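## Task

On the desk beside arm1, build a stack of three items from bottom to top: the small red wooden block, then the long cardboard box, then the small sealed carton. Each item must rest on one of its long faces, sit roughly centred over the item beneath it, and no part of any of the three may overhang the desk's edges. Every other object must finish resting directly on the same piece of furniture it started on. The attempt fails if any object that came from a furniture top lies on the floor with no gripper holding it, or if any object ever goes into or beneath a piece of furniture, even while gripped. The stack must stand by itself, not be propped up by a robot. Finish by opening the grippers and withdrawing the arms.

## Robot and tools

Setup. Three identical i2rt Big YAM arms, named arm1, arm2 and arm3, each have six revolute joints, a two-finger gripper and a wrist camera (arm1_cam_wrist, arm2_cam_wrist, arm3_cam_wrist). Two fixed cameras, room_a and room_b, watch the room. All images are 672x504 pixels. A hand can reach roughly 1.0 m from its joint1 axis. Occasionally a loose object gets a small shove from outside.

Frames. One shared scene frame is used: origin on the floor, +z upward. The hand point lies midway between the fingertips; its z axis runs along the fingers and the fingers open and close along its y axis. Foot poses are not printed.

Joints (absolute targets, radians unless noted; tolerance for counting as reached in brackets):
- joint1_rad -2.879 to 2.879 (0.045): turns the whole arm about its foot, positive counter-clockwise seen from above; 0 points along the foot's facing direction.
- joint2_rad 0 to 3.141 (0.14): shoulder; 0 has the upper arm lying back roughly level, increasing raises it then brings it forward.
- joint3_rad 0 to 3.019 (0.09): elbow; 0 is fully folded, increasing opens it.
- joint4_rad -1.692 to 1.57 (0.055): hand pitch, positive tilts fingers up.
- joint5_rad -1.57 to 1.57 (0.03): sideways hand swing, positive toward the arm's right.
- joint6_rad -2.094 to 2.094 (0.035): hand roll, positive clockwise when viewed from behind the hand.
- gripper_m 0 to 0.093 metres (0.003): fingertip gap, an absolute opening, not an offset. Each finger pad pushes at most around 50 to 62 N.
With joints 1 and 6 at 0 and the hand level and forward, the wrist camera rides on top of the hand looking at the fingertips.

Tools.
- execute_actions: arguments actions and optional cameras. actions is a list holding zero or one action. The action is an object keyed by arm name; each arm takes a "joints" object mapping any of the seven names above to an absolute target. One action may move several arms; all their motions begin at once and may finish at different moments. A joint or arm you omit can still be driving toward its previous target. An unknown key or out-of-range number rejects the whole call and nothing moves. An empty list just reports state and images. cameras lists names from arm1_cam_wrist, arm2_cam_wrist, arm3_cam_wrist, room_a, room_b, or "all"; omitted or null means all, [] means none. The "pictures" line gives the order of the returned images.
- wait: seconds, 0 to 10. Commands nothing new; returns state and images like an empty action.
- zoom_image: camera plus region [x0, y0, x1, y1] in pixels of that camera's most recent full image, top-left is (0, 0), at most 504 by 504.
- read_manual: section, only "licences"; gives licence texts, no motion.
- finished_scene: scene, the current scene's number. Ends the scene irreversibly after the robots hold the last command and reports success.

Reading results. joint_positions gives the present joint values. joint_status tells how each commanded motion ended: off_target (stopped short, may still be pushing), contact_stop or time_out (target dropped, joint holds where it stopped; a timed-out joint may keep a nearby target and keep pushing), not_followed (a safety check withheld the arm's targets, shown with a "joint command not followed" line and usually a cause; the gripper part still runs, and withheld targets may be retried on later actions), limit_stop_at_motor_heat (heat stop; resend the target). on_its_own lists what moved or held without being commanded this call; "held at" is the held target, not the actual position. Joint torques are listed in joint order, excluding the gripper, and are noisy with per-arm offsets, so read them as rough hints. A MOTOR HOT line appears near 85 °C; at 100 °C an OVER-TEMPERATURE FAULT drops that arm until it cools. If any call reports a stop, the remaining motion calls in that same reply are skipped.

Cautions.
- The arms do not halt on contact; they keep pressing, sometimes hard. To relieve a pushing joint, command it to its reported position. Tiny target changes may not move a joint.
- Hard pressure between two robots ends the run in failure; collisions can too. The self/inter-arm check may react late and ignores fingers, gripper bodies and wrist cameras, and no state line reports robots touching. Objects touching robots are fine.
- Joints move at different speeds, so the hand can sweep wide between postures; lift high before swinging.
- Held loads heat motors, even while you are thinking; avoid long holds.
- Never let objects fall to the floor, slip, be slammed or end up inside or under furniture. Place items gently, release, and move the arms clear before finishing.

Each tool is called in YAML: its name, and indented under it one key for each argument.

## Session

execute_actions:
  actions: []

Scene clock: 0.00 s.
Joint torques (N m, as the arm reports them, + toward a larger angle): no reading
Motor temperatures (°C, as the motors report them): arm1=[25 26 24 27 24 26] | arm2=[26 25 27 27 25 27] | arm3=[25 26 23 26 27 26]
arm1.joint_positions: joint1_rad=+0.793 joint2_rad=+0.555 joint3_rad=+1.316 joint4_rad=-1.264 joint5_rad=-0.175 joint6_rad=-0.457 gripper_m=+0.095
arm1.joint_status: not commanded
arm1.hand: x=-0.5444 y=+0.6172 z=+1.3503 quat_wxyz=(-0.247, -0.549, -0.663, +0.445) (m; scene frame)
arm2.joint_positions: joint1_rad=+0.783 joint2_rad=+0.398 joint3_rad=+1.402 joint4_rad=-1.605 joint5_rad=+0.001 joint6_rad=+0.249 gripper_m=+0.094
arm2.joint_status: not commanded
arm2.hand: x=-0.1518 y=-0.0325 z=+1.4257 quat_wxyz=(-0.319, -0.773, -0.428, +0.343) (m; scene frame)
arm3.joint_positions: joint1_rad=+0.335 joint2_rad=+0.623 joint3_rad=+1.524 joint4_rad=-1.335 joint5_rad=-0.020 joint6_rad=-0.217 gripper_m=+0.094
arm3.joint_status: not commanded
arm3.hand: x=+0.7419 y=-0.7333 z=+1.4504 quat_wxyz=(-0.497, +0.465, -0.706, -0.197) (m; scene frame)
pictures: arm1_cam_wrist, arm2_cam_wrist, arm3_cam_wrist, room_a, room_b
Images, in order (width x height): arm1_cam_wrist 672x504, arm2_cam_wrist 672x504, arm3_cam_wrist 672x504, room_a 672x504, room_b 672x504.

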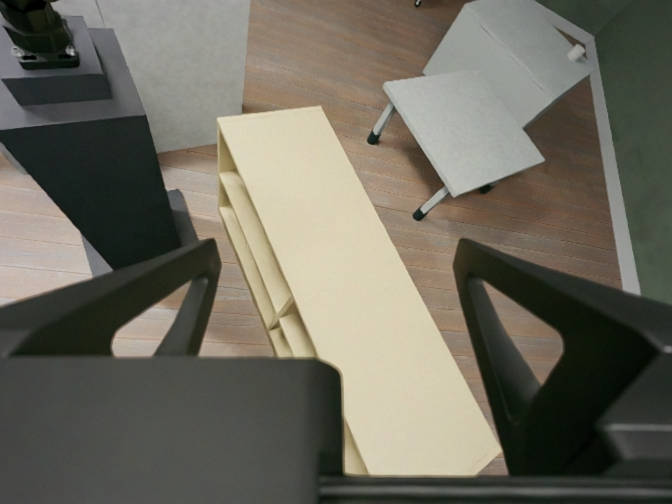

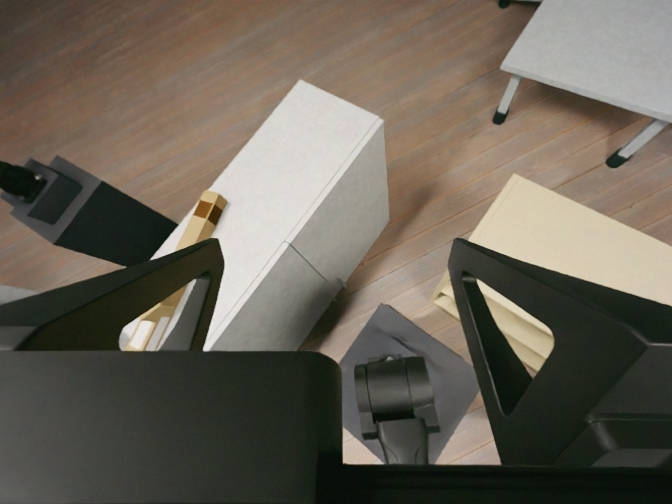

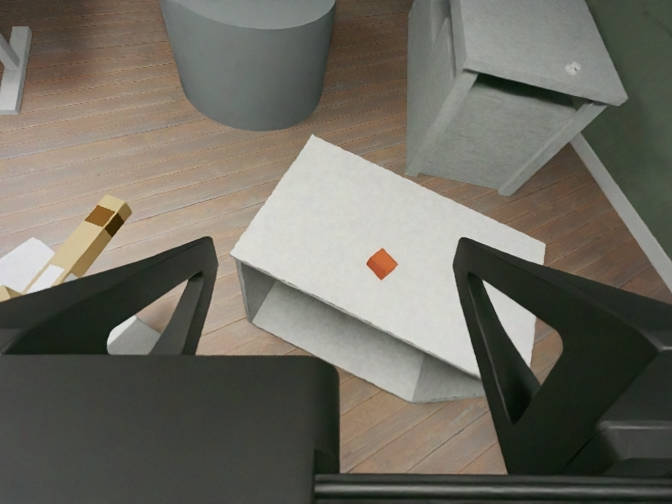

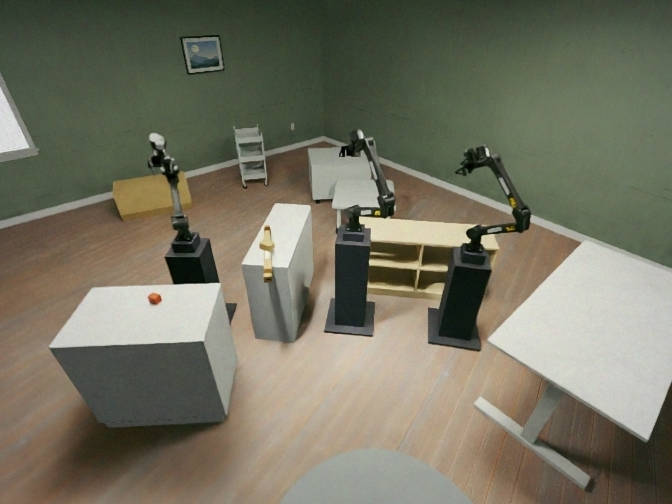

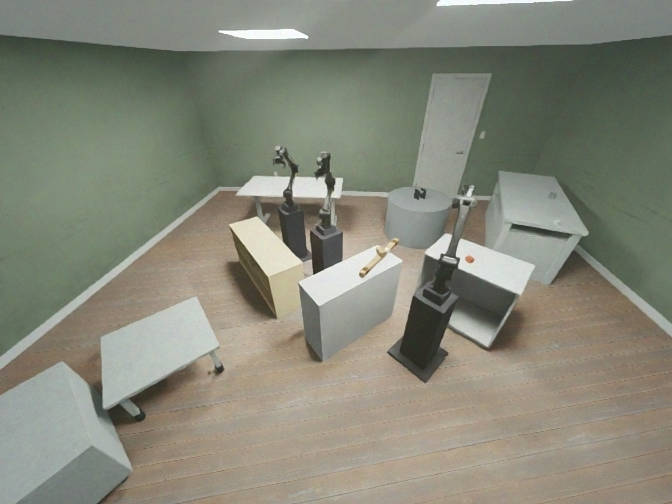

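zoom_image:
  camera: "room_a"
  region: [130, 190, 330, 340]

execute_actions:
  actions:
    - {"arm3":{"joints":{"joint1_rad":0.3,"joint2_rad":1.3,"joint3_rad":1.4,"joint4_rad":-1.3,"joint5_rad":0,"joint6_rad":0}},"arm2":{"joints":{"joint1_rad":1.75,"joint2_rad":1.1,"joint3_rad":1.4,"joint4_rad":-1.4,"joint6_rad":0}},"arm1":{"joints":{"joint1_rad":-1.5,"joint2_rad":1.1,"joint3_rad":1.4,"joint4_rad":-1.4,"joint5_rad":0,"joint6_rad":0}}}

Region (130, 190, 330, 340) of room_a's 672x504 image, scaled by 2.520, with more detail than that image has; it fills the top 378 rows of this view, and the rest is white.

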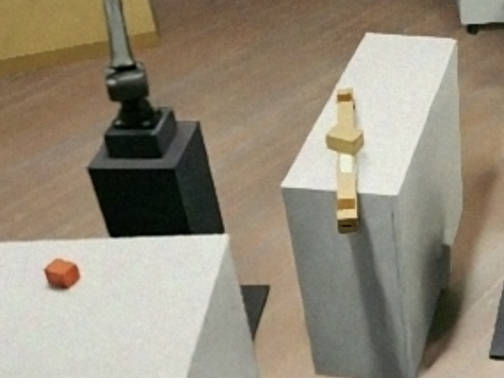

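Scene clock: 9.57 s.
Joint torques (N m, as the arm reports them, + toward a larger angle): arm1=[ 0.7  -5.93 10.78  0.43 -0.02  0.03] | arm2=[ 0.41 -6.79  9.95  1.81 -0.02 -0.02] | arm3=[ -0.29 -10.1    9.27   1.12   0.11   0.18]
Motor temperatures (°C, as the motors report them): arm1=[25 26 26 27 24 26] | arm2=[26 25 29 27 25 27] | arm3=[25 26 24 26 27 26]
arm1.joint_positions: joint1_rad=-1.501 joint2_rad=+1.109 joint3_rad=+1.372 joint4_rad=-1.389 joint5_rad=+0.000 joint6_rad=-0.007 gripper_m=+0.095
arm1.joint_status: all done
arm1.hand: x=-0.6647 y=+1.1860 z=+1.1996 quat_wxyz=(+0.118, -0.832, +0.507, +0.193) (m; scene frame)
arm2.joint_positions: joint1_rad=+1.751 joint2_rad=+1.101 joint3_rad=+1.398 joint4_rad=-1.412 joint5_rad=+0.002 joint6_rad=+0.014 gripper_m=+0.094
arm2.joint_status: all done
arm2.hand: x=+0.1148 y=-0.2365 z=+1.2912 quat_wxyz=(-0.201, -0.436, -0.871, +0.101) (m; scene frame)
arm3.joint_positions: joint1_rad=+0.314 joint2_rad=+1.313 joint3_rad=+1.386 joint4_rad=-1.305 joint5_rad=-0.002 joint6_rad=-0.012 gripper_m=+0.094
arm3.joint_status: all done
arm3.hand: x=+0.8916 y=-0.5496 z=+1.1558 quat_wxyz=(-0.147, +0.441, -0.882, -0.074) (m; scene frame)
pictures: arm1_cam_wrist, arm2_cam_wrist, arm3_cam_wrist, room_a, room_b
Images, in order (width x height): arm1_cam_wrist 672x504, arm2_cam_wrist 672x504, arm3_cam_wrist 672x504, room_a 672x504, room_b 672x504.

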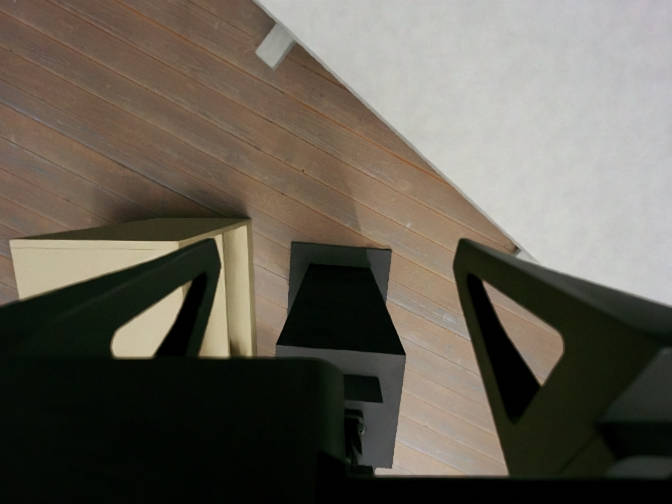

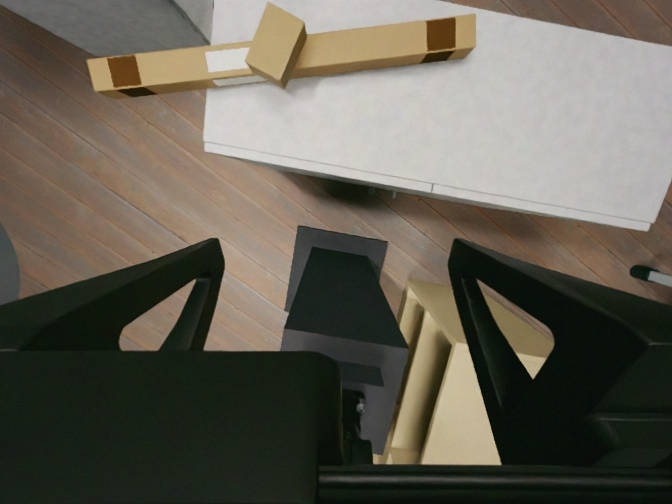

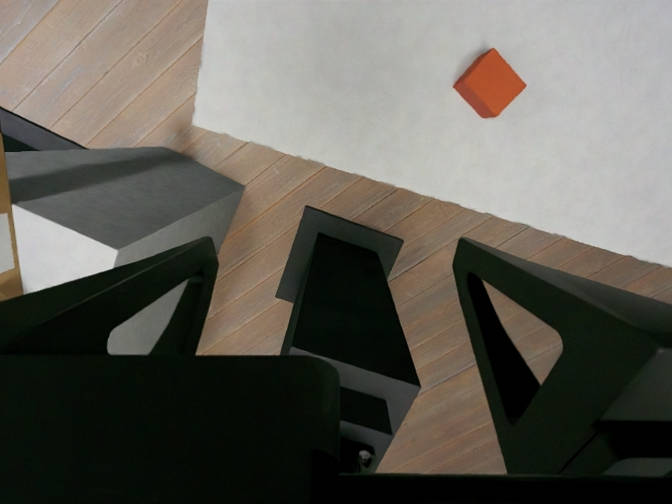

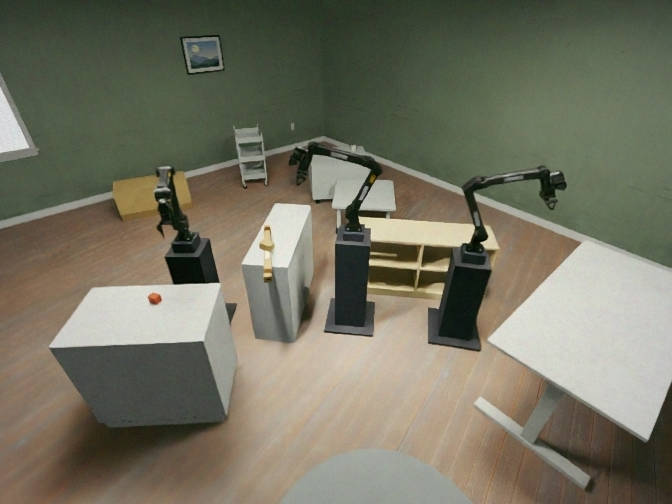

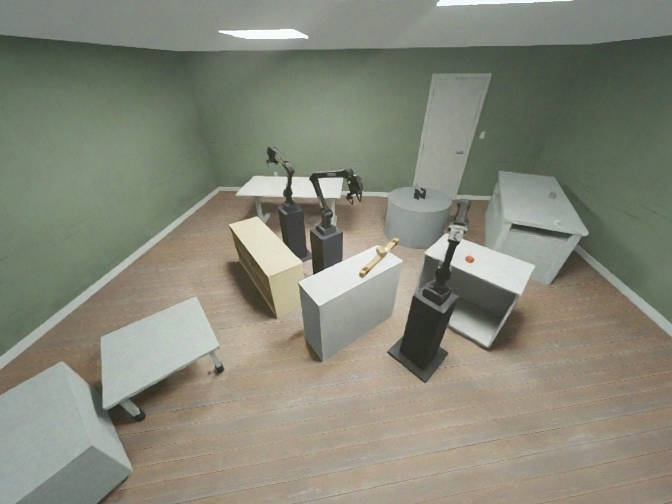

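execute_actions:
  actions:
    - {"arm3":{"joints":{"joint1_rad":-0.04,"joint2_rad":2.07,"joint3_rad":1.72,"joint4_rad":-1.22}},"arm2":{"joints":{"joint1_rad":1.88,"joint2_rad":2.14,"joint3_rad":1.96,"joint4_rad":-1.39}},"arm1":{"joints":{"joint1_rad":0.6,"joint4_rad":-1.22}}}

Scene clock: 15.53 s.
Joint torques (N m, as the arm reports them, + toward a larger angle): arm1=[ 0.55 -6.45 10.98  1.81  0.    0.02] | arm2=[  0.07 -21.03  12.1    0.6   -0.05  -0.04] | arm3=[  1.41 -19.64   8.48   0.07   0.     0.16]
Motor temperatures (°C, as the motors report them): arm1=[25 26 28 27 24 26] | arm2=[26 25 30 27 25 27] | arm3=[25 26 25 26 27 26]
arm1.joint_positions: joint1_rad=+0.601 joint2_rad=+1.109 joint3_rad=+1.372 joint4_rad=-1.232 joint5_rad=+0.000 joint6_rad=-0.006 gripper_m=+0.095
arm1.joint_status: all done
arm1.hand: x=-0.7172 y=+0.4842 z=+1.2123 quat_wxyz=(-0.136, -0.836, -0.463, +0.261) (m; scene frame)
arm2.joint_positions: joint1_rad=+1.885 joint2_rad=+2.139 joint3_rad=+1.921 joint4_rad=-1.396 joint5_rad=+0.002 joint6_rad=+0.014 gripper_m=+0.094
arm2.joint_status: all done
arm2.hand: x=+0.3370 y=-0.3866 z=+0.9855 quat_wxyz=(+0.022, -0.387, -0.922, -0.006) (m; scene frame)
arm3.joint_positions: joint1_rad=-0.053 joint2_rad=+2.082 joint3_rad=+1.701 joint4_rad=-1.218 joint5_rad=+0.001 joint6_rad=-0.010 gripper_m=+0.094
arm3.joint_status: all done
arm3.hand: x=+1.1372 y=-0.5907 z=+0.8836 quat_wxyz=(+0.018, +0.276, -0.961, +0.006) (m; scene frame)
pictures: arm1_cam_wrist, arm2_cam_wrist, arm3_cam_wrist, room_a, room_b
Images, in order (width x height): arm1_cam_wrist 672x504, arm2_cam_wrist 672x504, arm3_cam_wrist 672x504, room_a 672x504, room_b 672x504.

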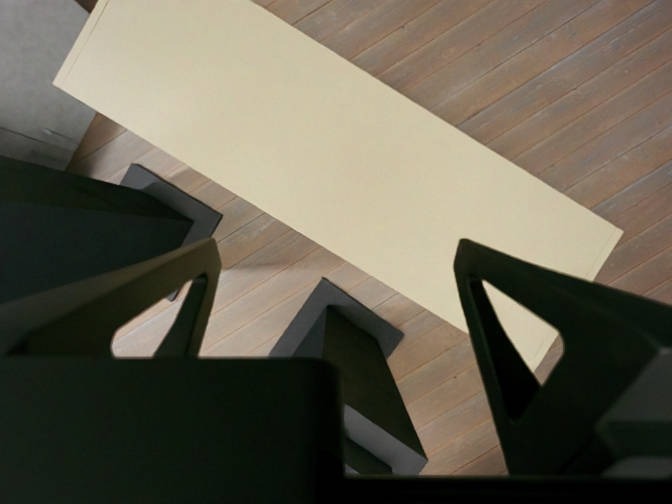

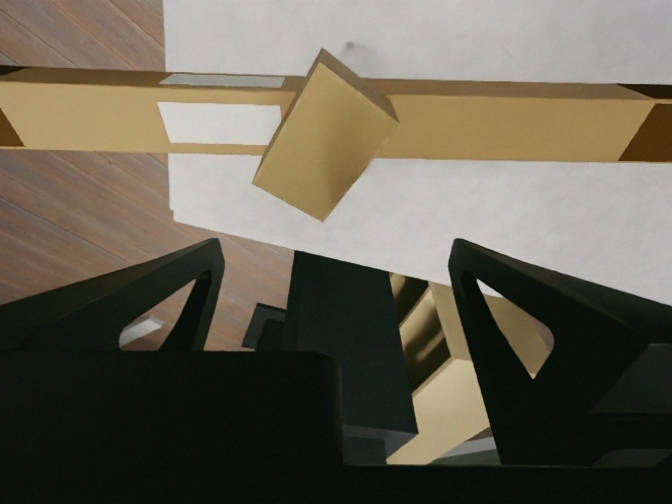

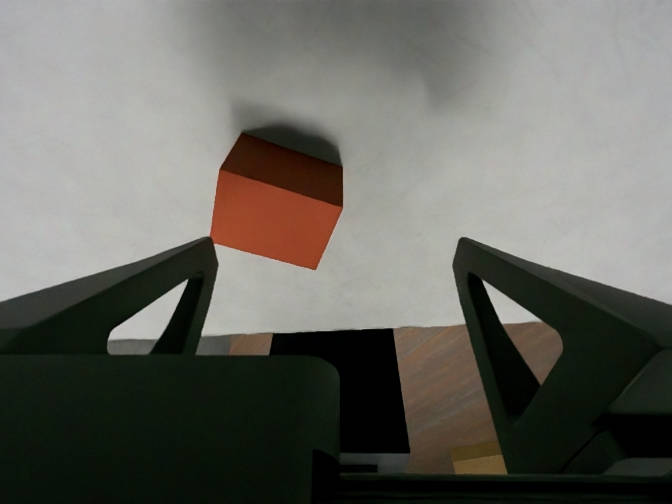

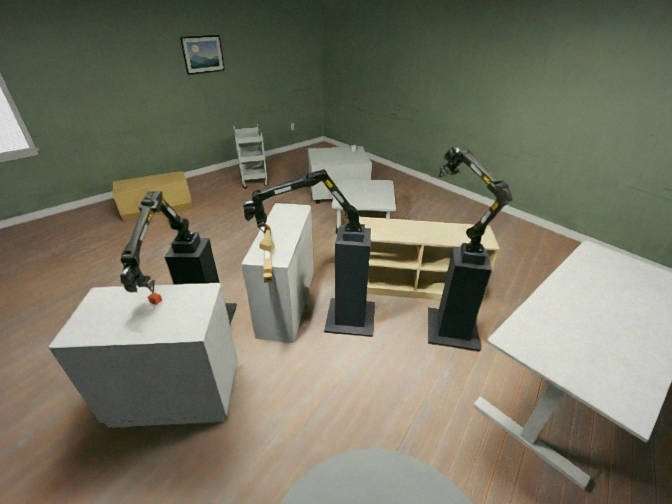

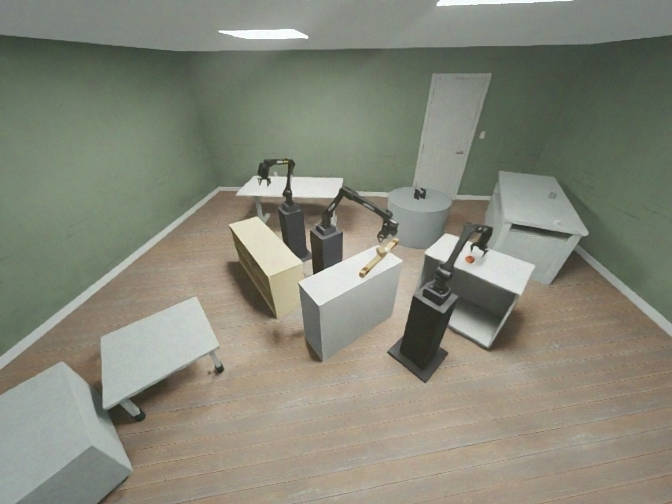

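execute_actions:
  actions:
    - {"arm3":{"joints":{"joint1_rad":0.01,"joint2_rad":2.01,"joint3_rad":1.575,"joint4_rad":-1.105,"joint6_rad":0.37}},"arm2":{"joints":{"joint1_rad":1.895,"joint2_rad":2.185,"joint3_rad":1.78,"joint4_rad":-1.15,"joint6_rad":0.55}}}
  cameras: ["arm2_cam_wrist","arm3_cam_wrist","room_a"]

zoom_image:
  camera: "room_a"
  region: [110, 190, 310, 340]

Scene clock: 21.23 s.
Joint torques (N m, as the arm reports them, + toward a larger angle): arm1=[ 0.48 -6.44 10.99  1.83  0.    0.02] | arm2=[  0.8  -21.1    7.97   1.02   0.03   0.23] | arm3=[  0.21 -18.38   6.69   0.76   0.05   0.18]
Motor temperatures (°C, as the motors report them): arm1=[25 26 29 27 24 26] | arm2=[26 26 31 27 25 27] | arm3=[25 27 25 26 27 26]
arm1.joint_positions: joint1_rad=+0.601 joint2_rad=+1.109 joint3_rad=+1.372 joint4_rad=-1.232 joint5_rad=+0.000 joint6_rad=-0.006 gripper_m=+0.095
arm1.joint_status: not commanded
arm1.hand: x=-0.7172 y=+0.4842 z=+1.2123 quat_wxyz=(-0.136, -0.836, -0.463, +0.261) (m; scene frame)
arm2.joint_positions: joint1_rad=+1.886 joint2_rad=+2.187 joint3_rad=+1.783 joint4_rad=-1.164 joint5_rad=+0.002 joint6_rad=+0.535 gripper_m=+0.094
arm2.joint_status: all done
arm2.hand: x=+0.3389 y=-0.3884 z=+0.9048 quat_wxyz=(+0.000, -0.611, -0.791, +0.003) (m; scene frame)
arm3.joint_positions: joint1_rad=+0.011 joint2_rad=+2.017 joint3_rad=+1.577 joint4_rad=-1.115 joint5_rad=+0.001 joint6_rad=+0.358 gripper_m=+0.094
arm3.joint_status: all done
arm3.hand: x=+1.1009 y=-0.5681 z=+0.8783 quat_wxyz=(-0.003, +0.127, -0.992, -0.001) (m; scene frame)
pictures: arm2_cam_wrist, arm3_cam_wrist, room_a
Images, in order (width x height): arm2_cam_wrist 672x504, arm3_cam_wrist 672x504, room_a 672x504.

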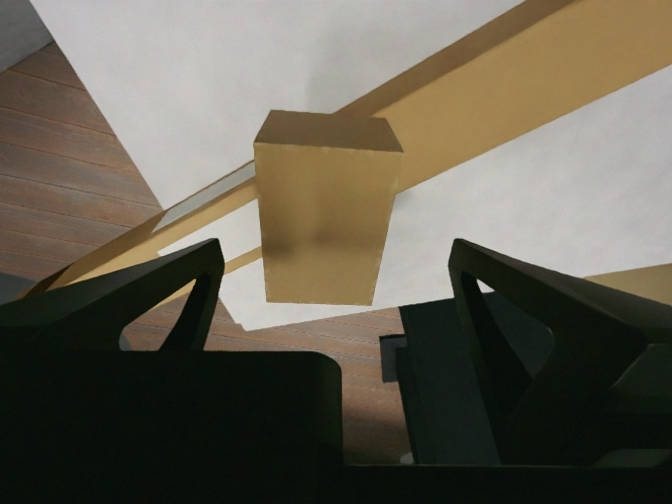

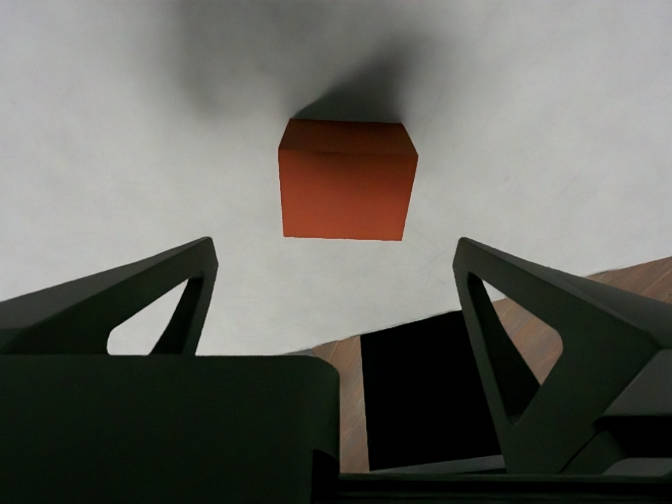

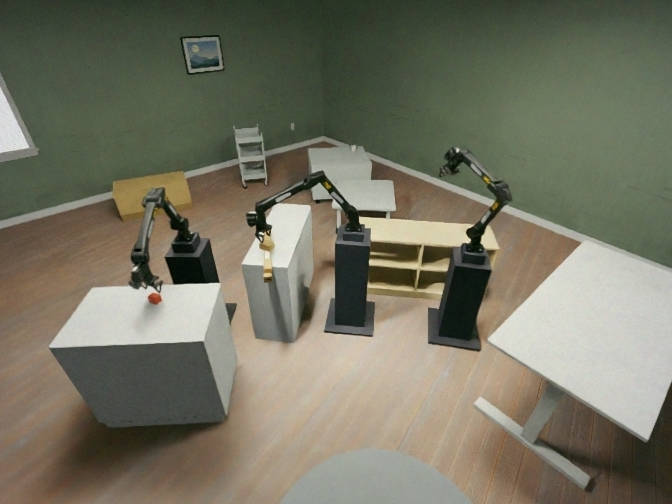

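Region (110, 190, 310, 340) of room_a's 672x504 image, scaled by 2.520, with more detail than that image has; it fills the top 378 rows of this view, and the rest is white.

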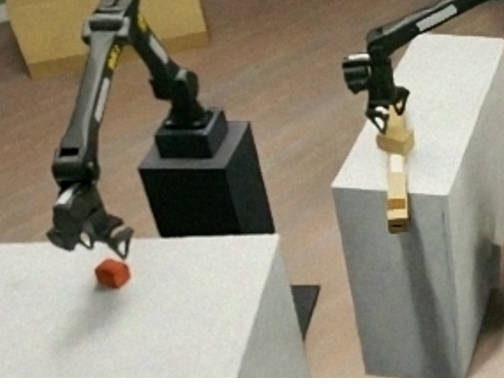

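execute_actions:
  actions:
    - {"arm3":{"joints":{"joint1_rad":0.0,"joint2_rad":2.08,"joint3_rad":1.517,"joint4_rad":-0.99}},"arm2":{"joints":{"joint1_rad":1.915,"joint2_rad":2.206,"joint3_rad":1.67,"joint4_rad":-1.025}}}
  cameras: ["arm2_cam_wrist","arm3_cam_wrist","room_a"]

zoom_image:
  camera: "room_a"
  region: [110, 190, 310, 340]

Scene clock: 25.07 s.
Joint torques (N m, as the arm reports them, + toward a larger angle): arm1=[ 0.45 -6.43 10.98  1.82  0.    0.02] | arm2=[  0.76 -20.1    7.35   0.92   0.01   0.21] | arm3=[ -0.39 -17.55   6.75   0.64   0.04   0.18]
Motor temperatures (°C, as the motors report them): arm1=[25 26 30 27 24 26] | arm2=[26 26 31 27 25 27] | arm3=[25 27 25 26 27 26]
arm1.joint_positions: joint1_rad=+0.601 joint2_rad=+1.109 joint3_rad=+1.372 joint4_rad=-1.232 joint5_rad=+0.000 joint6_rad=-0.006 gripper_m=+0.095
arm1.joint_status: not commanded
arm1.hand: x=-0.7172 y=+0.4842 z=+1.2123 quat_wxyz=(-0.136, -0.836, -0.463, +0.261) (m; scene frame)
arm2.joint_positions: joint1_rad=+1.913 joint2_rad=+2.200 joint3_rad=+1.675 joint4_rad=-1.040 joint5_rad=+0.002 joint6_rad=+0.535 gripper_m=+0.094
arm2.joint_status: all done
arm2.hand: x=+0.3391 y=-0.3644 z=+0.8598 quat_wxyz=(-0.001, -0.601, -0.800, +0.003) (m; scene frame)
arm3.joint_positions: joint1_rad=+0.011 joint2_rad=+2.071 joint3_rad=+1.516 joint4_rad=-0.999 joint5_rad=+0.001 joint6_rad=+0.358 gripper_m=+0.094
arm3.joint_status: all done
arm3.hand: x=+1.0968 y=-0.5710 z=+0.8269 quat_wxyz=(-0.003, +0.127, -0.992, -0.001) (m; scene frame)
pictures: arm2_cam_wrist, arm3_cam_wrist, room_a
Images, in order (width x height): arm2_cam_wrist 672x504, arm3_cam_wrist 672x504, room_a 672x504.

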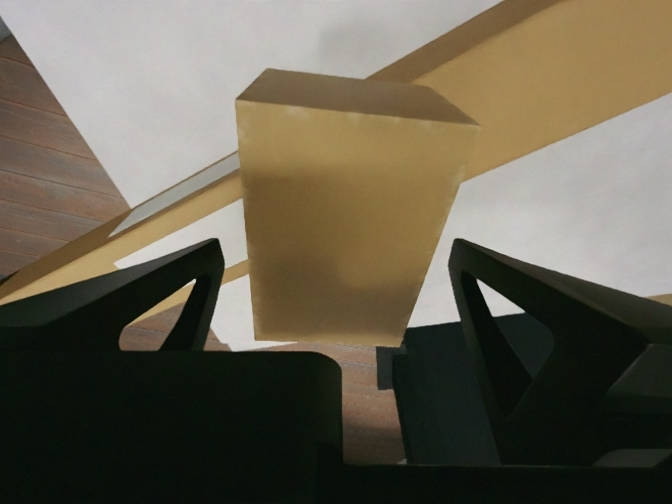

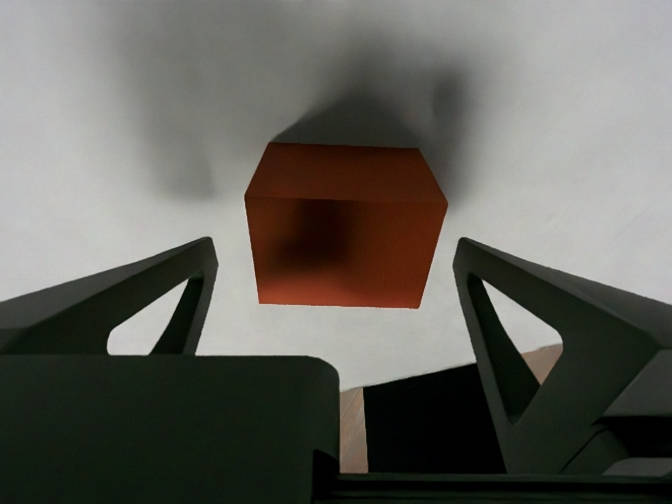

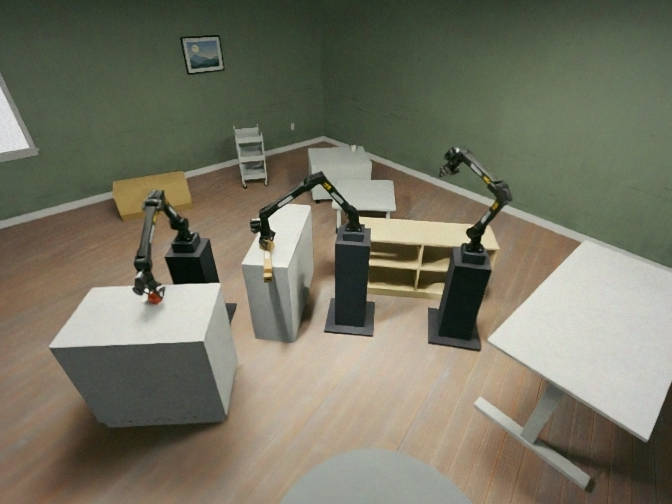

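Region (110, 190, 310, 340) of room_a's 672x504 image, scaled by 2.520, with more detail than that image has; it fills the top 378 rows of this view, and the rest is white.

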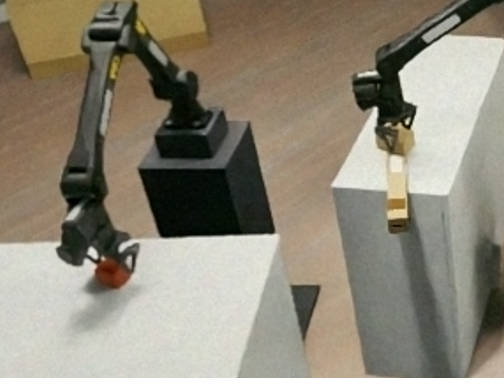

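execute_actions:
  actions:
    - {"arm3":{"joints":{"gripper_m":0.04}},"arm2":{"joints":{"gripper_m":0.04}}}
  cameras: ["arm2_cam_wrist","arm3_cam_wrist"]

Scene clock: 27.40 s.
Joint torques (N m, as the arm reports them, + toward a larger angle): arm1=[ 0.47 -6.49 10.99  1.82  0.    0.02] | arm2=[  0.52 -20.11   7.33   1.12   0.02   0.23] | arm3=[ -0.48 -17.37   6.61   0.78   0.07   0.17]
Motor temperatures (°C, as the motors report them): arm1=[25 26 30 27 24 26] | arm2=[26 26 30 27 25 27] | arm3=[25 27 25 26 27 26]
arm1.joint_positions: joint1_rad=+0.601 joint2_rad=+1.109 joint3_rad=+1.372 joint4_rad=-1.232 joint5_rad=+0.000 joint6_rad=-0.006 gripper_m=+0.095
arm1.joint_status: not commanded
arm1.hand: x=-0.7172 y=+0.4842 z=+1.2123 quat_wxyz=(-0.136, -0.836, -0.463, +0.261) (m; scene frame)
arm2.joint_positions: joint1_rad=+1.913 joint2_rad=+2.200 joint3_rad=+1.675 joint4_rad=-1.040 joint5_rad=+0.001 joint6_rad=+0.536 gripper_m=+0.060
arm2.joint_status: gripper_m off_target (ended at +0.060, target +0.040)
arm2.hand: x=+0.3391 y=-0.3644 z=+0.8598 quat_wxyz=(-0.001, -0.601, -0.799, +0.003) (m; scene frame)
arm3.joint_positions: joint1_rad=+0.011 joint2_rad=+2.071 joint3_rad=+1.516 joint4_rad=-0.999 joint5_rad=+0.001 joint6_rad=+0.359 gripper_m=+0.059
arm3.joint_status: gripper_m off_target (ended at +0.059, target +0.040)
arm3.hand: x=+1.0968 y=-0.5710 z=+0.8269 quat_wxyz=(-0.003, +0.127, -0.992, -0.001) (m; scene frame)
pictures: arm2_cam_wrist, arm3_cam_wrist
Images, in order (width x height): arm2_cam_wrist 672x504, arm3_cam_wrist 672x504.

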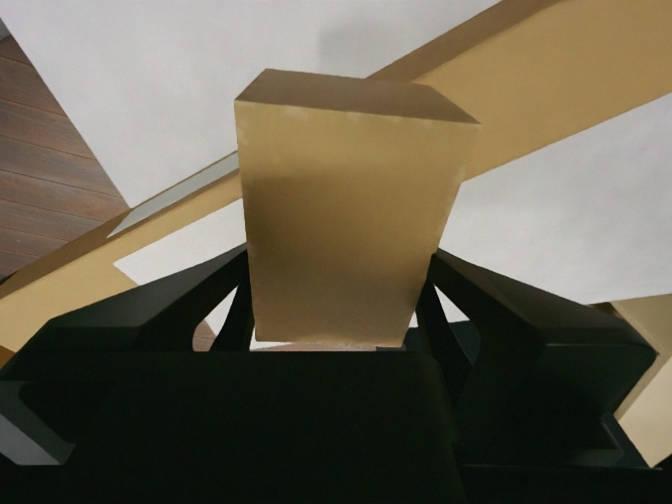

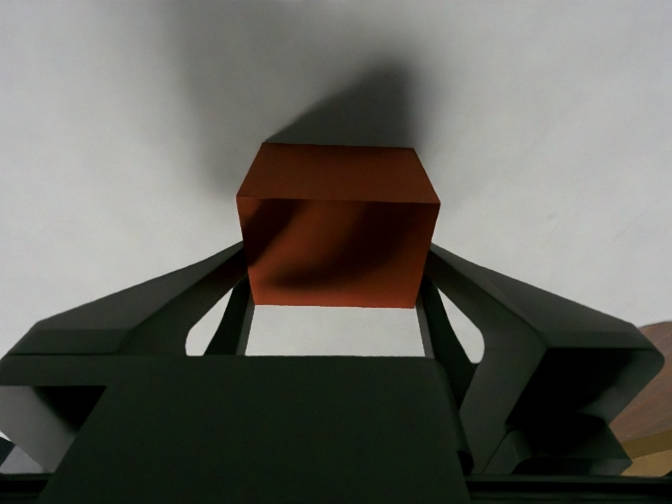

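execute_actions:
  actions:
    - {"arm3":{"joints":{"joint2_rad":1.75,"joint4_rad":-1.32}},"arm2":{"joints":{"joint2_rad":1.95,"joint4_rad":-1.29}},"arm1":{"joints":{"joint1_rad":-0.7}}}
  cameras: []

execute_actions:
  actions:
    - {"arm3":{"joints":{"joint1_rad":1.0}},"arm2":{"joints":{"joint1_rad":-0.75,"joint6_rad":0}}}
  cameras: []

execute_actions:
  actions:
    - {"arm3":{"joints":{"joint1_rad":2.07,"joint2_rad":2.2,"joint3_rad":2.1,"joint4_rad":-1.47}},"arm2":{"joints":{"joint2_rad":2.42,"joint4_rad":-0.82}}}

Scene clock: 34.00 s.
Joint torques (N m, as the arm reports them, + toward a larger angle): arm1=[ 0.61 -6.19 10.98  1.84 -0.03  0.02] | arm2=[  0.62 -18.7    9.39  -0.3    0.02   0.2 ] | arm3=[ -0.86 -14.49   8.52  -0.16   0.05   0.19]
Motor temperatures (°C, as the motors report them): arm1=[25 26 31 27 24 26] | arm2=[26 27 30 27 25 27] | arm3=[25 27 25 26 27 26]
arm1.joint_positions: joint1_rad=-0.701 joint2_rad=+1.109 joint3_rad=+1.372 joint4_rad=-1.232 joint5_rad=+0.001 joint6_rad=-0.006 gripper_m=+0.095
arm1.joint_status: all done
arm1.hand: x=-0.8918 y=+0.9650 z=+1.2183 quat_wxyz=(+0.050, -0.943, +0.140, +0.297) (m; scene frame)
arm2.joint_positions: joint1_rad=+1.913 joint2_rad=+1.951 joint3_rad=+1.663 joint4_rad=-1.277 joint5_rad=+0.001 joint6_rad=+0.536 gripper_m=+0.060
arm2.joint_status: all done
arm2.hand: x=+0.3120 y=-0.3380 z=+1.0036 quat_wxyz=(-0.002, -0.601, -0.799, +0.003) (m; scene frame)
arm3.joint_positions: joint1_rad=+0.011 joint2_rad=+1.744 joint3_rad=+1.503 joint4_rad=-1.313 joint5_rad=+0.001 joint6_rad=+0.359 gripper_m=+0.059
arm3.joint_status: all done
arm3.hand: x=+1.0470 y=-0.6060 z=+0.9999 quat_wxyz=(-0.004, +0.127, -0.992, -0.001) (m; scene frame)
pictures: none
No camera images: the call's "cameras" was empty. Leave "cameras" out to get every camera's image.

Scene clock: 36.60 s.
Joint torques (N m, as the arm reports them, + toward a larger angle): arm1=[ 0.69 -6.2  10.98  1.84 -0.02  0.02] | arm2=[  0.3  -18.52   9.41  -0.26  -0.1   -0.02] | arm3=[  0.26 -14.38   8.42  -0.07   0.12   0.16]
Motor temperatures (°C, as the motors report them): arm1=[25 26 31 27 24 26] | arm2=[26 27 31 27 25 27] | arm3=[25 27 26 26 27 26]
arm1.joint_positions: joint1_rad=-0.701 joint2_rad=+1.109 joint3_rad=+1.372 joint4_rad=-1.232 joint5_rad=+0.001 joint6_rad=-0.006 gripper_m=+0.095
arm1.joint_status: not commanded
arm1.hand: x=-0.8918 y=+0.9650 z=+1.2183 quat_wxyz=(+0.050, -0.943, +0.140, +0.297) (m; scene frame)
arm2.joint_positions: joint1_rad=-0.754 joint2_rad=+1.951 joint3_rad=+1.663 joint4_rad=-1.277 joint5_rad=+0.003 joint6_rad=+0.014 gripper_m=+0.060
arm2.joint_status: all done
arm2.hand: x=-0.6907 y=+0.2324 z=+1.0074 quat_wxyz=(+0.001, -0.989, +0.146, +0.005) (m; scene frame)
arm3.joint_positions: joint1_rad=+1.004 joint2_rad=+1.744 joint3_rad=+1.503 joint4_rad=-1.313 joint5_rad=-0.001 joint6_rad=+0.360 gripper_m=+0.059
arm3.joint_status: all done
arm3.hand: x=+0.5957 y=-0.3814 z=+1.0020 quat_wxyz=(+0.001, +0.583, -0.812, -0.007) (m; scene frame)
pictures: none
No camera images: the call's "cameras" was empty. Leave "cameras" out to get every camera's image.

Scene clock: 38.53 s.
Joint torques (N m, as the arm reports them, + toward a larger angle): arm1=[ 0.67 -6.19 10.98  1.83 -0.02  0.02] | arm2=[  0.69 -21.66   7.79   0.95  -0.1   -0.01] | arm3=[  0.99 -22.65  10.28  -0.25   0.08   0.17]
Motor temperatures (°C, as the motors report them): arm1=[25 26 31 27 24 26] | arm2=[26 27 31 27 25 27] | arm3=[25 27 26 26 27 26]
arm1.joint_positions: joint1_rad=-0.701 joint2_rad=+1.109 joint3_rad=+1.372 joint4_rad=-1.232 joint5_rad=+0.001 joint6_rad=-0.006 gripper_m=+0.095
arm1.joint_status: not commanded
arm1.hand: x=-0.8918 y=+0.9650 z=+1.2183 quat_wxyz=(+0.050, -0.943, +0.140, +0.297) (m; scene frame)
arm2.joint_positions: joint1_rad=-0.754 joint2_rad=+2.425 joint3_rad=+1.654 joint4_rad=-0.832 joint5_rad=+0.003 joint6_rad=+0.014 gripper_m=+0.060
arm2.joint_status: all done
arm2.hand: x=-0.7155 y=+0.2385 z=+0.7208 quat_wxyz=(-0.002, -0.989, +0.146, -0.014) (m; scene frame)
arm3.joint_positions: joint1_rad=+2.066 joint2_rad=+2.222 joint3_rad=+2.061 joint4_rad=-1.462 joint5_rad=-0.001 joint6_rad=+0.361 gripper_m=+0.059
arm3.joint_status: all done
arm3.hand: x=+0.0178 y=-0.6052 z=+0.9358 quat_wxyz=(+0.006, +0.914, -0.405, +0.024) (m; scene frame)
pictures: arm1_cam_wrist, arm2_cam_wrist, arm3_cam_wrist, room_a, room_b
Images, in order (width x height): arm1_cam_wrist 672x504, arm2_cam_wrist 672x504, arm3_cam_wrist 672x504, room_a 672x504, room_b 672x504.

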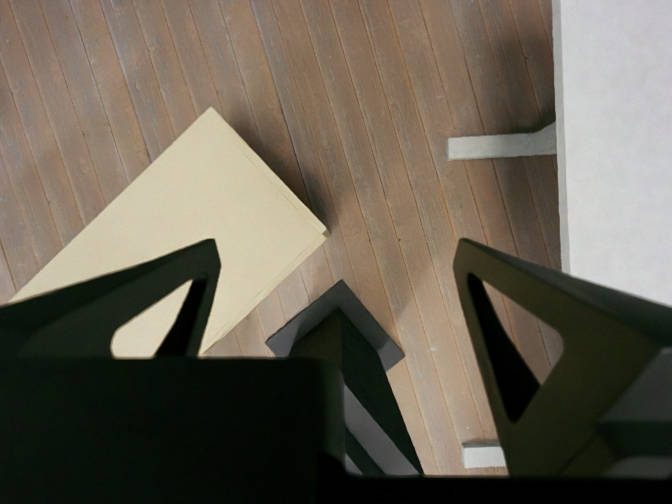

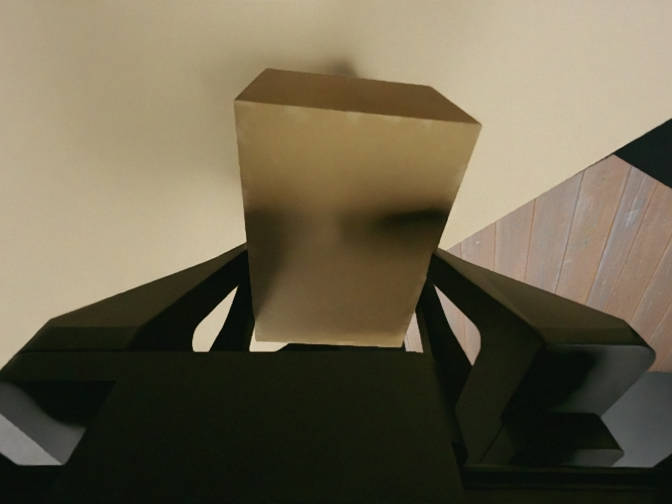

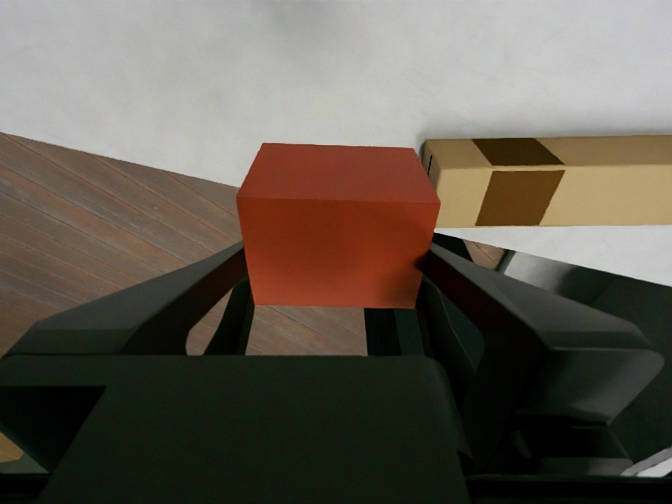

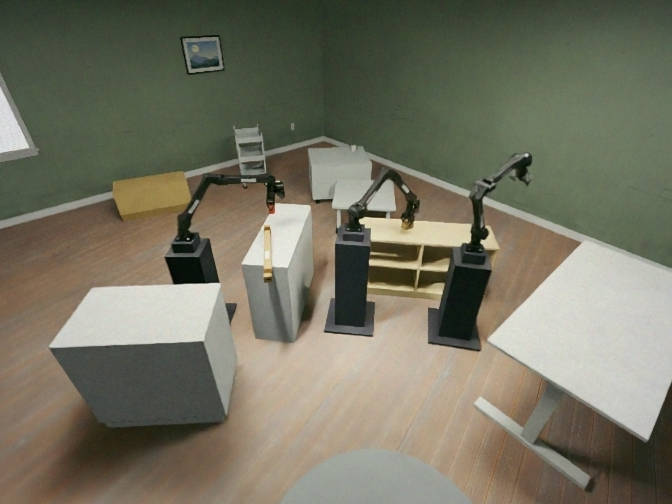

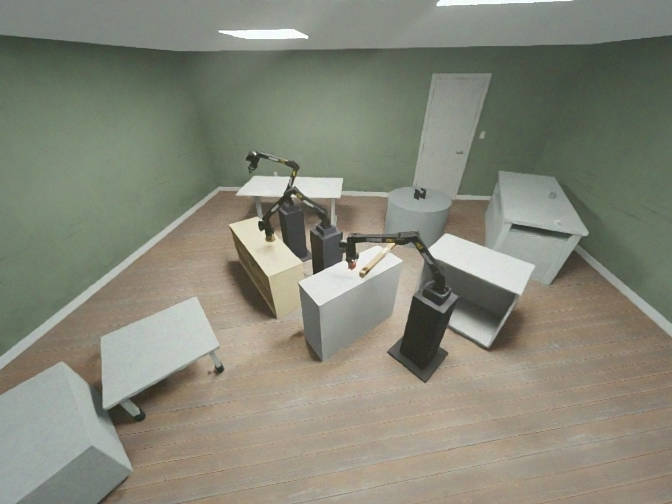

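execute_actions:
  actions:
    - {"arm3":{"joints":{"joint2_rad":2.37,"joint4_rad":-1.25}},"arm2":{"joints":{"joint2_rad":2.52,"joint4_rad":-0.69}}}

zoom_image:
  camera: "room_b"
  region: [220, 190, 420, 320]

Scene clock: 40.87 s.
Joint torques (N m, as the arm reports them, + toward a larger angle): arm1=[ 0.68 -6.2  10.97  1.84 -0.02  0.02] | arm2=[  0.91 -22.07   7.29   0.91  -0.12  -0.04] | arm3=[  1.03 -24.22   9.72   0.61   0.07   0.16]
Motor temperatures (°C, as the motors report them): arm1=[25 26 31 27 24 26] | arm2=[26 27 30 27 25 27] | arm3=[25 28 26 26 27 26]
arm1.joint_positions: joint1_rad=-0.701 joint2_rad=+1.109 joint3_rad=+1.372 joint4_rad=-1.232 joint5_rad=+0.001 joint6_rad=-0.006 gripper_m=+0.095
arm1.joint_status: not commanded
arm1.hand: x=-0.8918 y=+0.9650 z=+1.2183 quat_wxyz=(+0.050, -0.943, +0.140, +0.297) (m; scene frame)
arm2.joint_positions: joint1_rad=-0.754 joint2_rad=+2.529 joint3_rad=+1.654 joint4_rad=-0.704 joint5_rad=+0.003 joint6_rad=+0.014 gripper_m=+0.060
arm2.joint_status: all done
arm2.hand: x=-0.7115 y=+0.2372 z=+0.6583 quat_wxyz=(+0.000, -0.989, +0.146, -0.002) (m; scene frame)
arm3.joint_positions: joint1_rad=+2.066 joint2_rad=+2.390 joint3_rad=+2.069 joint4_rad=-1.259 joint5_rad=-0.001 joint6_rad=+0.361 gripper_m=+0.059
arm3.joint_status: all done
arm3.hand: x=-0.0146 y=-0.5896 z=+0.8256 quat_wxyz=(+0.005, +0.914, -0.405, +0.002) (m; scene frame)
pictures: arm1_cam_wrist, arm2_cam_wrist, arm3_cam_wrist, room_a, room_b
Images, in order (width x height): arm1_cam_wrist 672x504, arm2_cam_wrist 672x504, arm3_cam_wrist 672x504, room_a 672x504, room_b 672x504.

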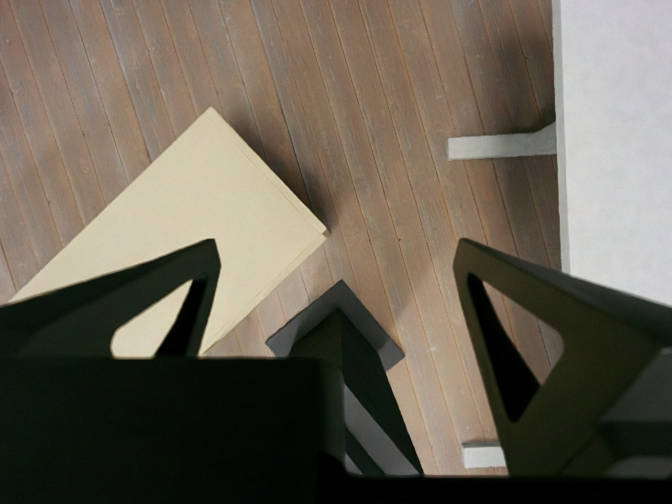

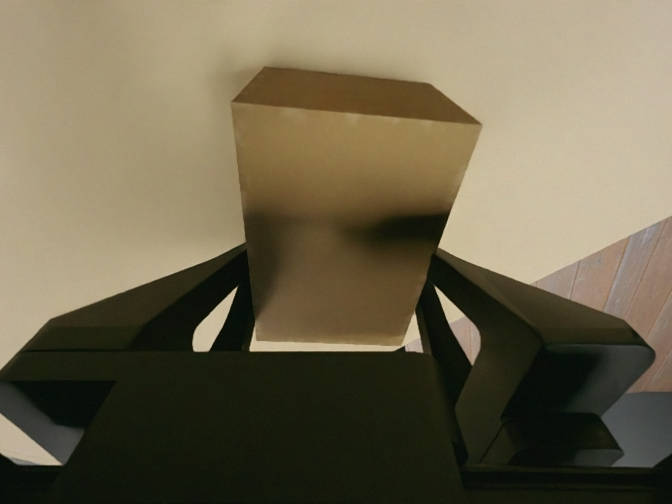

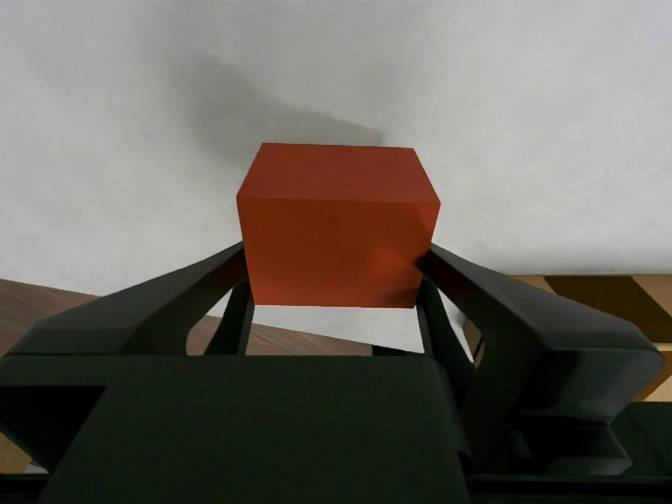

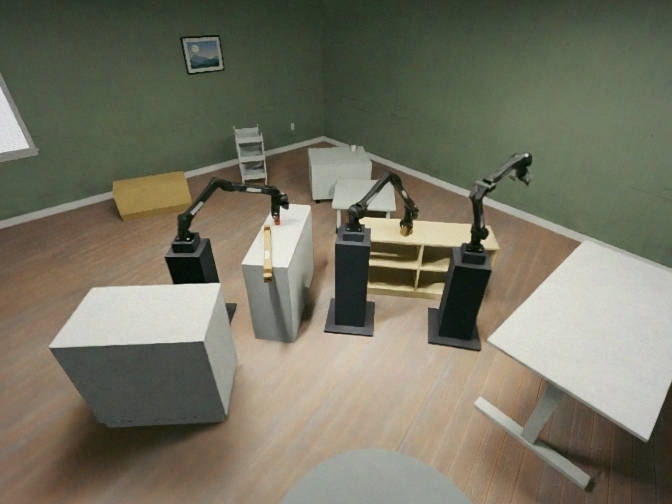

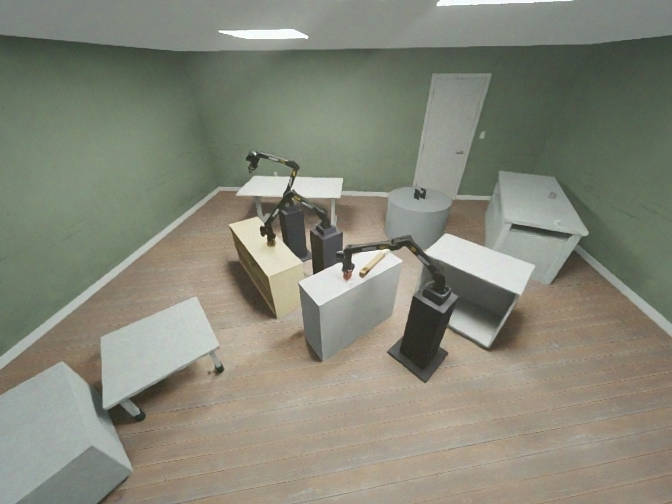

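Region (220, 190, 420, 320) of room_b's 672x504 image, scaled by 2.520, with more detail than that image has; it fills the top 328 rows of this view, and the rest is white.

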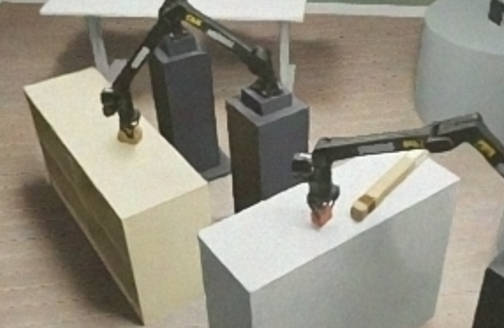

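No contact yet by torque; lower a bit.

execute_actions:
  actions:
    - {"arm3":{"joints":{"joint2_rad":2.40}},"arm2":{"joints":{"joint2_rad":2.57,"joint4_rad":-0.64}}}
  cameras: ["arm2_cam_wrist","arm3_cam_wrist"]

Scene clock: 42.67 s.
Joint torques (N m, as the arm reports them, + toward a larger angle): arm1=[ 0.66 -6.22 10.98  1.84 -0.02  0.02] | arm2=[  0.78 -18.2    7.25   1.68  -0.14  -0.02] | arm3=[  1.06 -21.7    9.6    0.64   0.1    0.13]
Motor temperatures (°C, as the motors report them): arm1=[25 26 31 27 24 26] | arm2=[26 27 30 27 25 27] | arm3=[25 28 26 26 27 26]
arm1.joint_positions: joint1_rad=-0.701 joint2_rad=+1.109 joint3_rad=+1.372 joint4_rad=-1.232 joint5_rad=+0.001 joint6_rad=-0.006 gripper_m=+0.095
arm1.joint_status: not commanded
arm1.hand: x=-0.8918 y=+0.9650 z=+1.2183 quat_wxyz=(+0.050, -0.943, +0.140, +0.297) (m; scene frame)
arm2.joint_positions: joint1_rad=-0.754 joint2_rad=+2.532 joint3_rad=+1.654 joint4_rad=-0.667 joint5_rad=+0.003 joint6_rad=+0.014 gripper_m=+0.060
arm2.joint_status: all done
arm2.hand: x=-0.7191 y=+0.2394 z=+0.6563 quat_wxyz=(+0.002, -0.989, +0.146, +0.014) (m; scene frame)
arm3.joint_positions: joint1_rad=+2.066 joint2_rad=+2.390 joint3_rad=+2.069 joint4_rad=-1.259 joint5_rad=-0.001 joint6_rad=+0.361 gripper_m=+0.059
arm3.joint_status: all done
arm3.hand: x=-0.0146 y=-0.5896 z=+0.8256 quat_wxyz=(+0.005, +0.914, -0.405, +0.002) (m; scene frame)
pictures: arm2_cam_wrist, arm3_cam_wrist
Images, in order (width x height): arm2_cam_wrist 672x504, arm3_cam_wrist 672x504.

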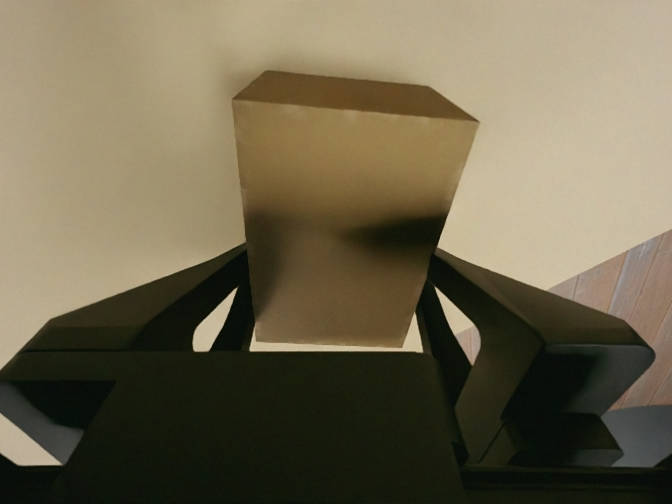

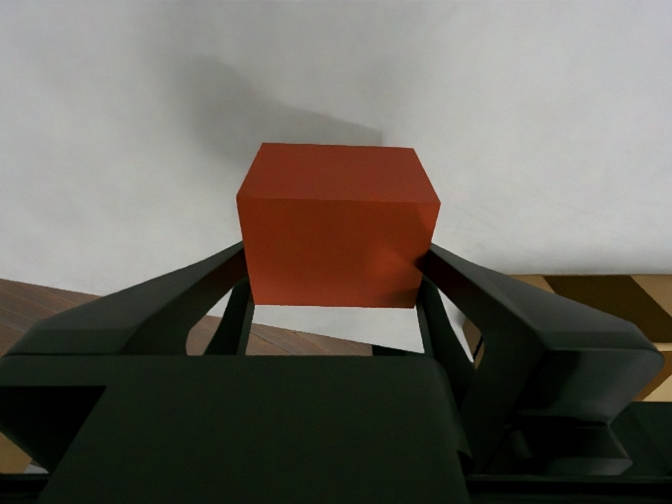

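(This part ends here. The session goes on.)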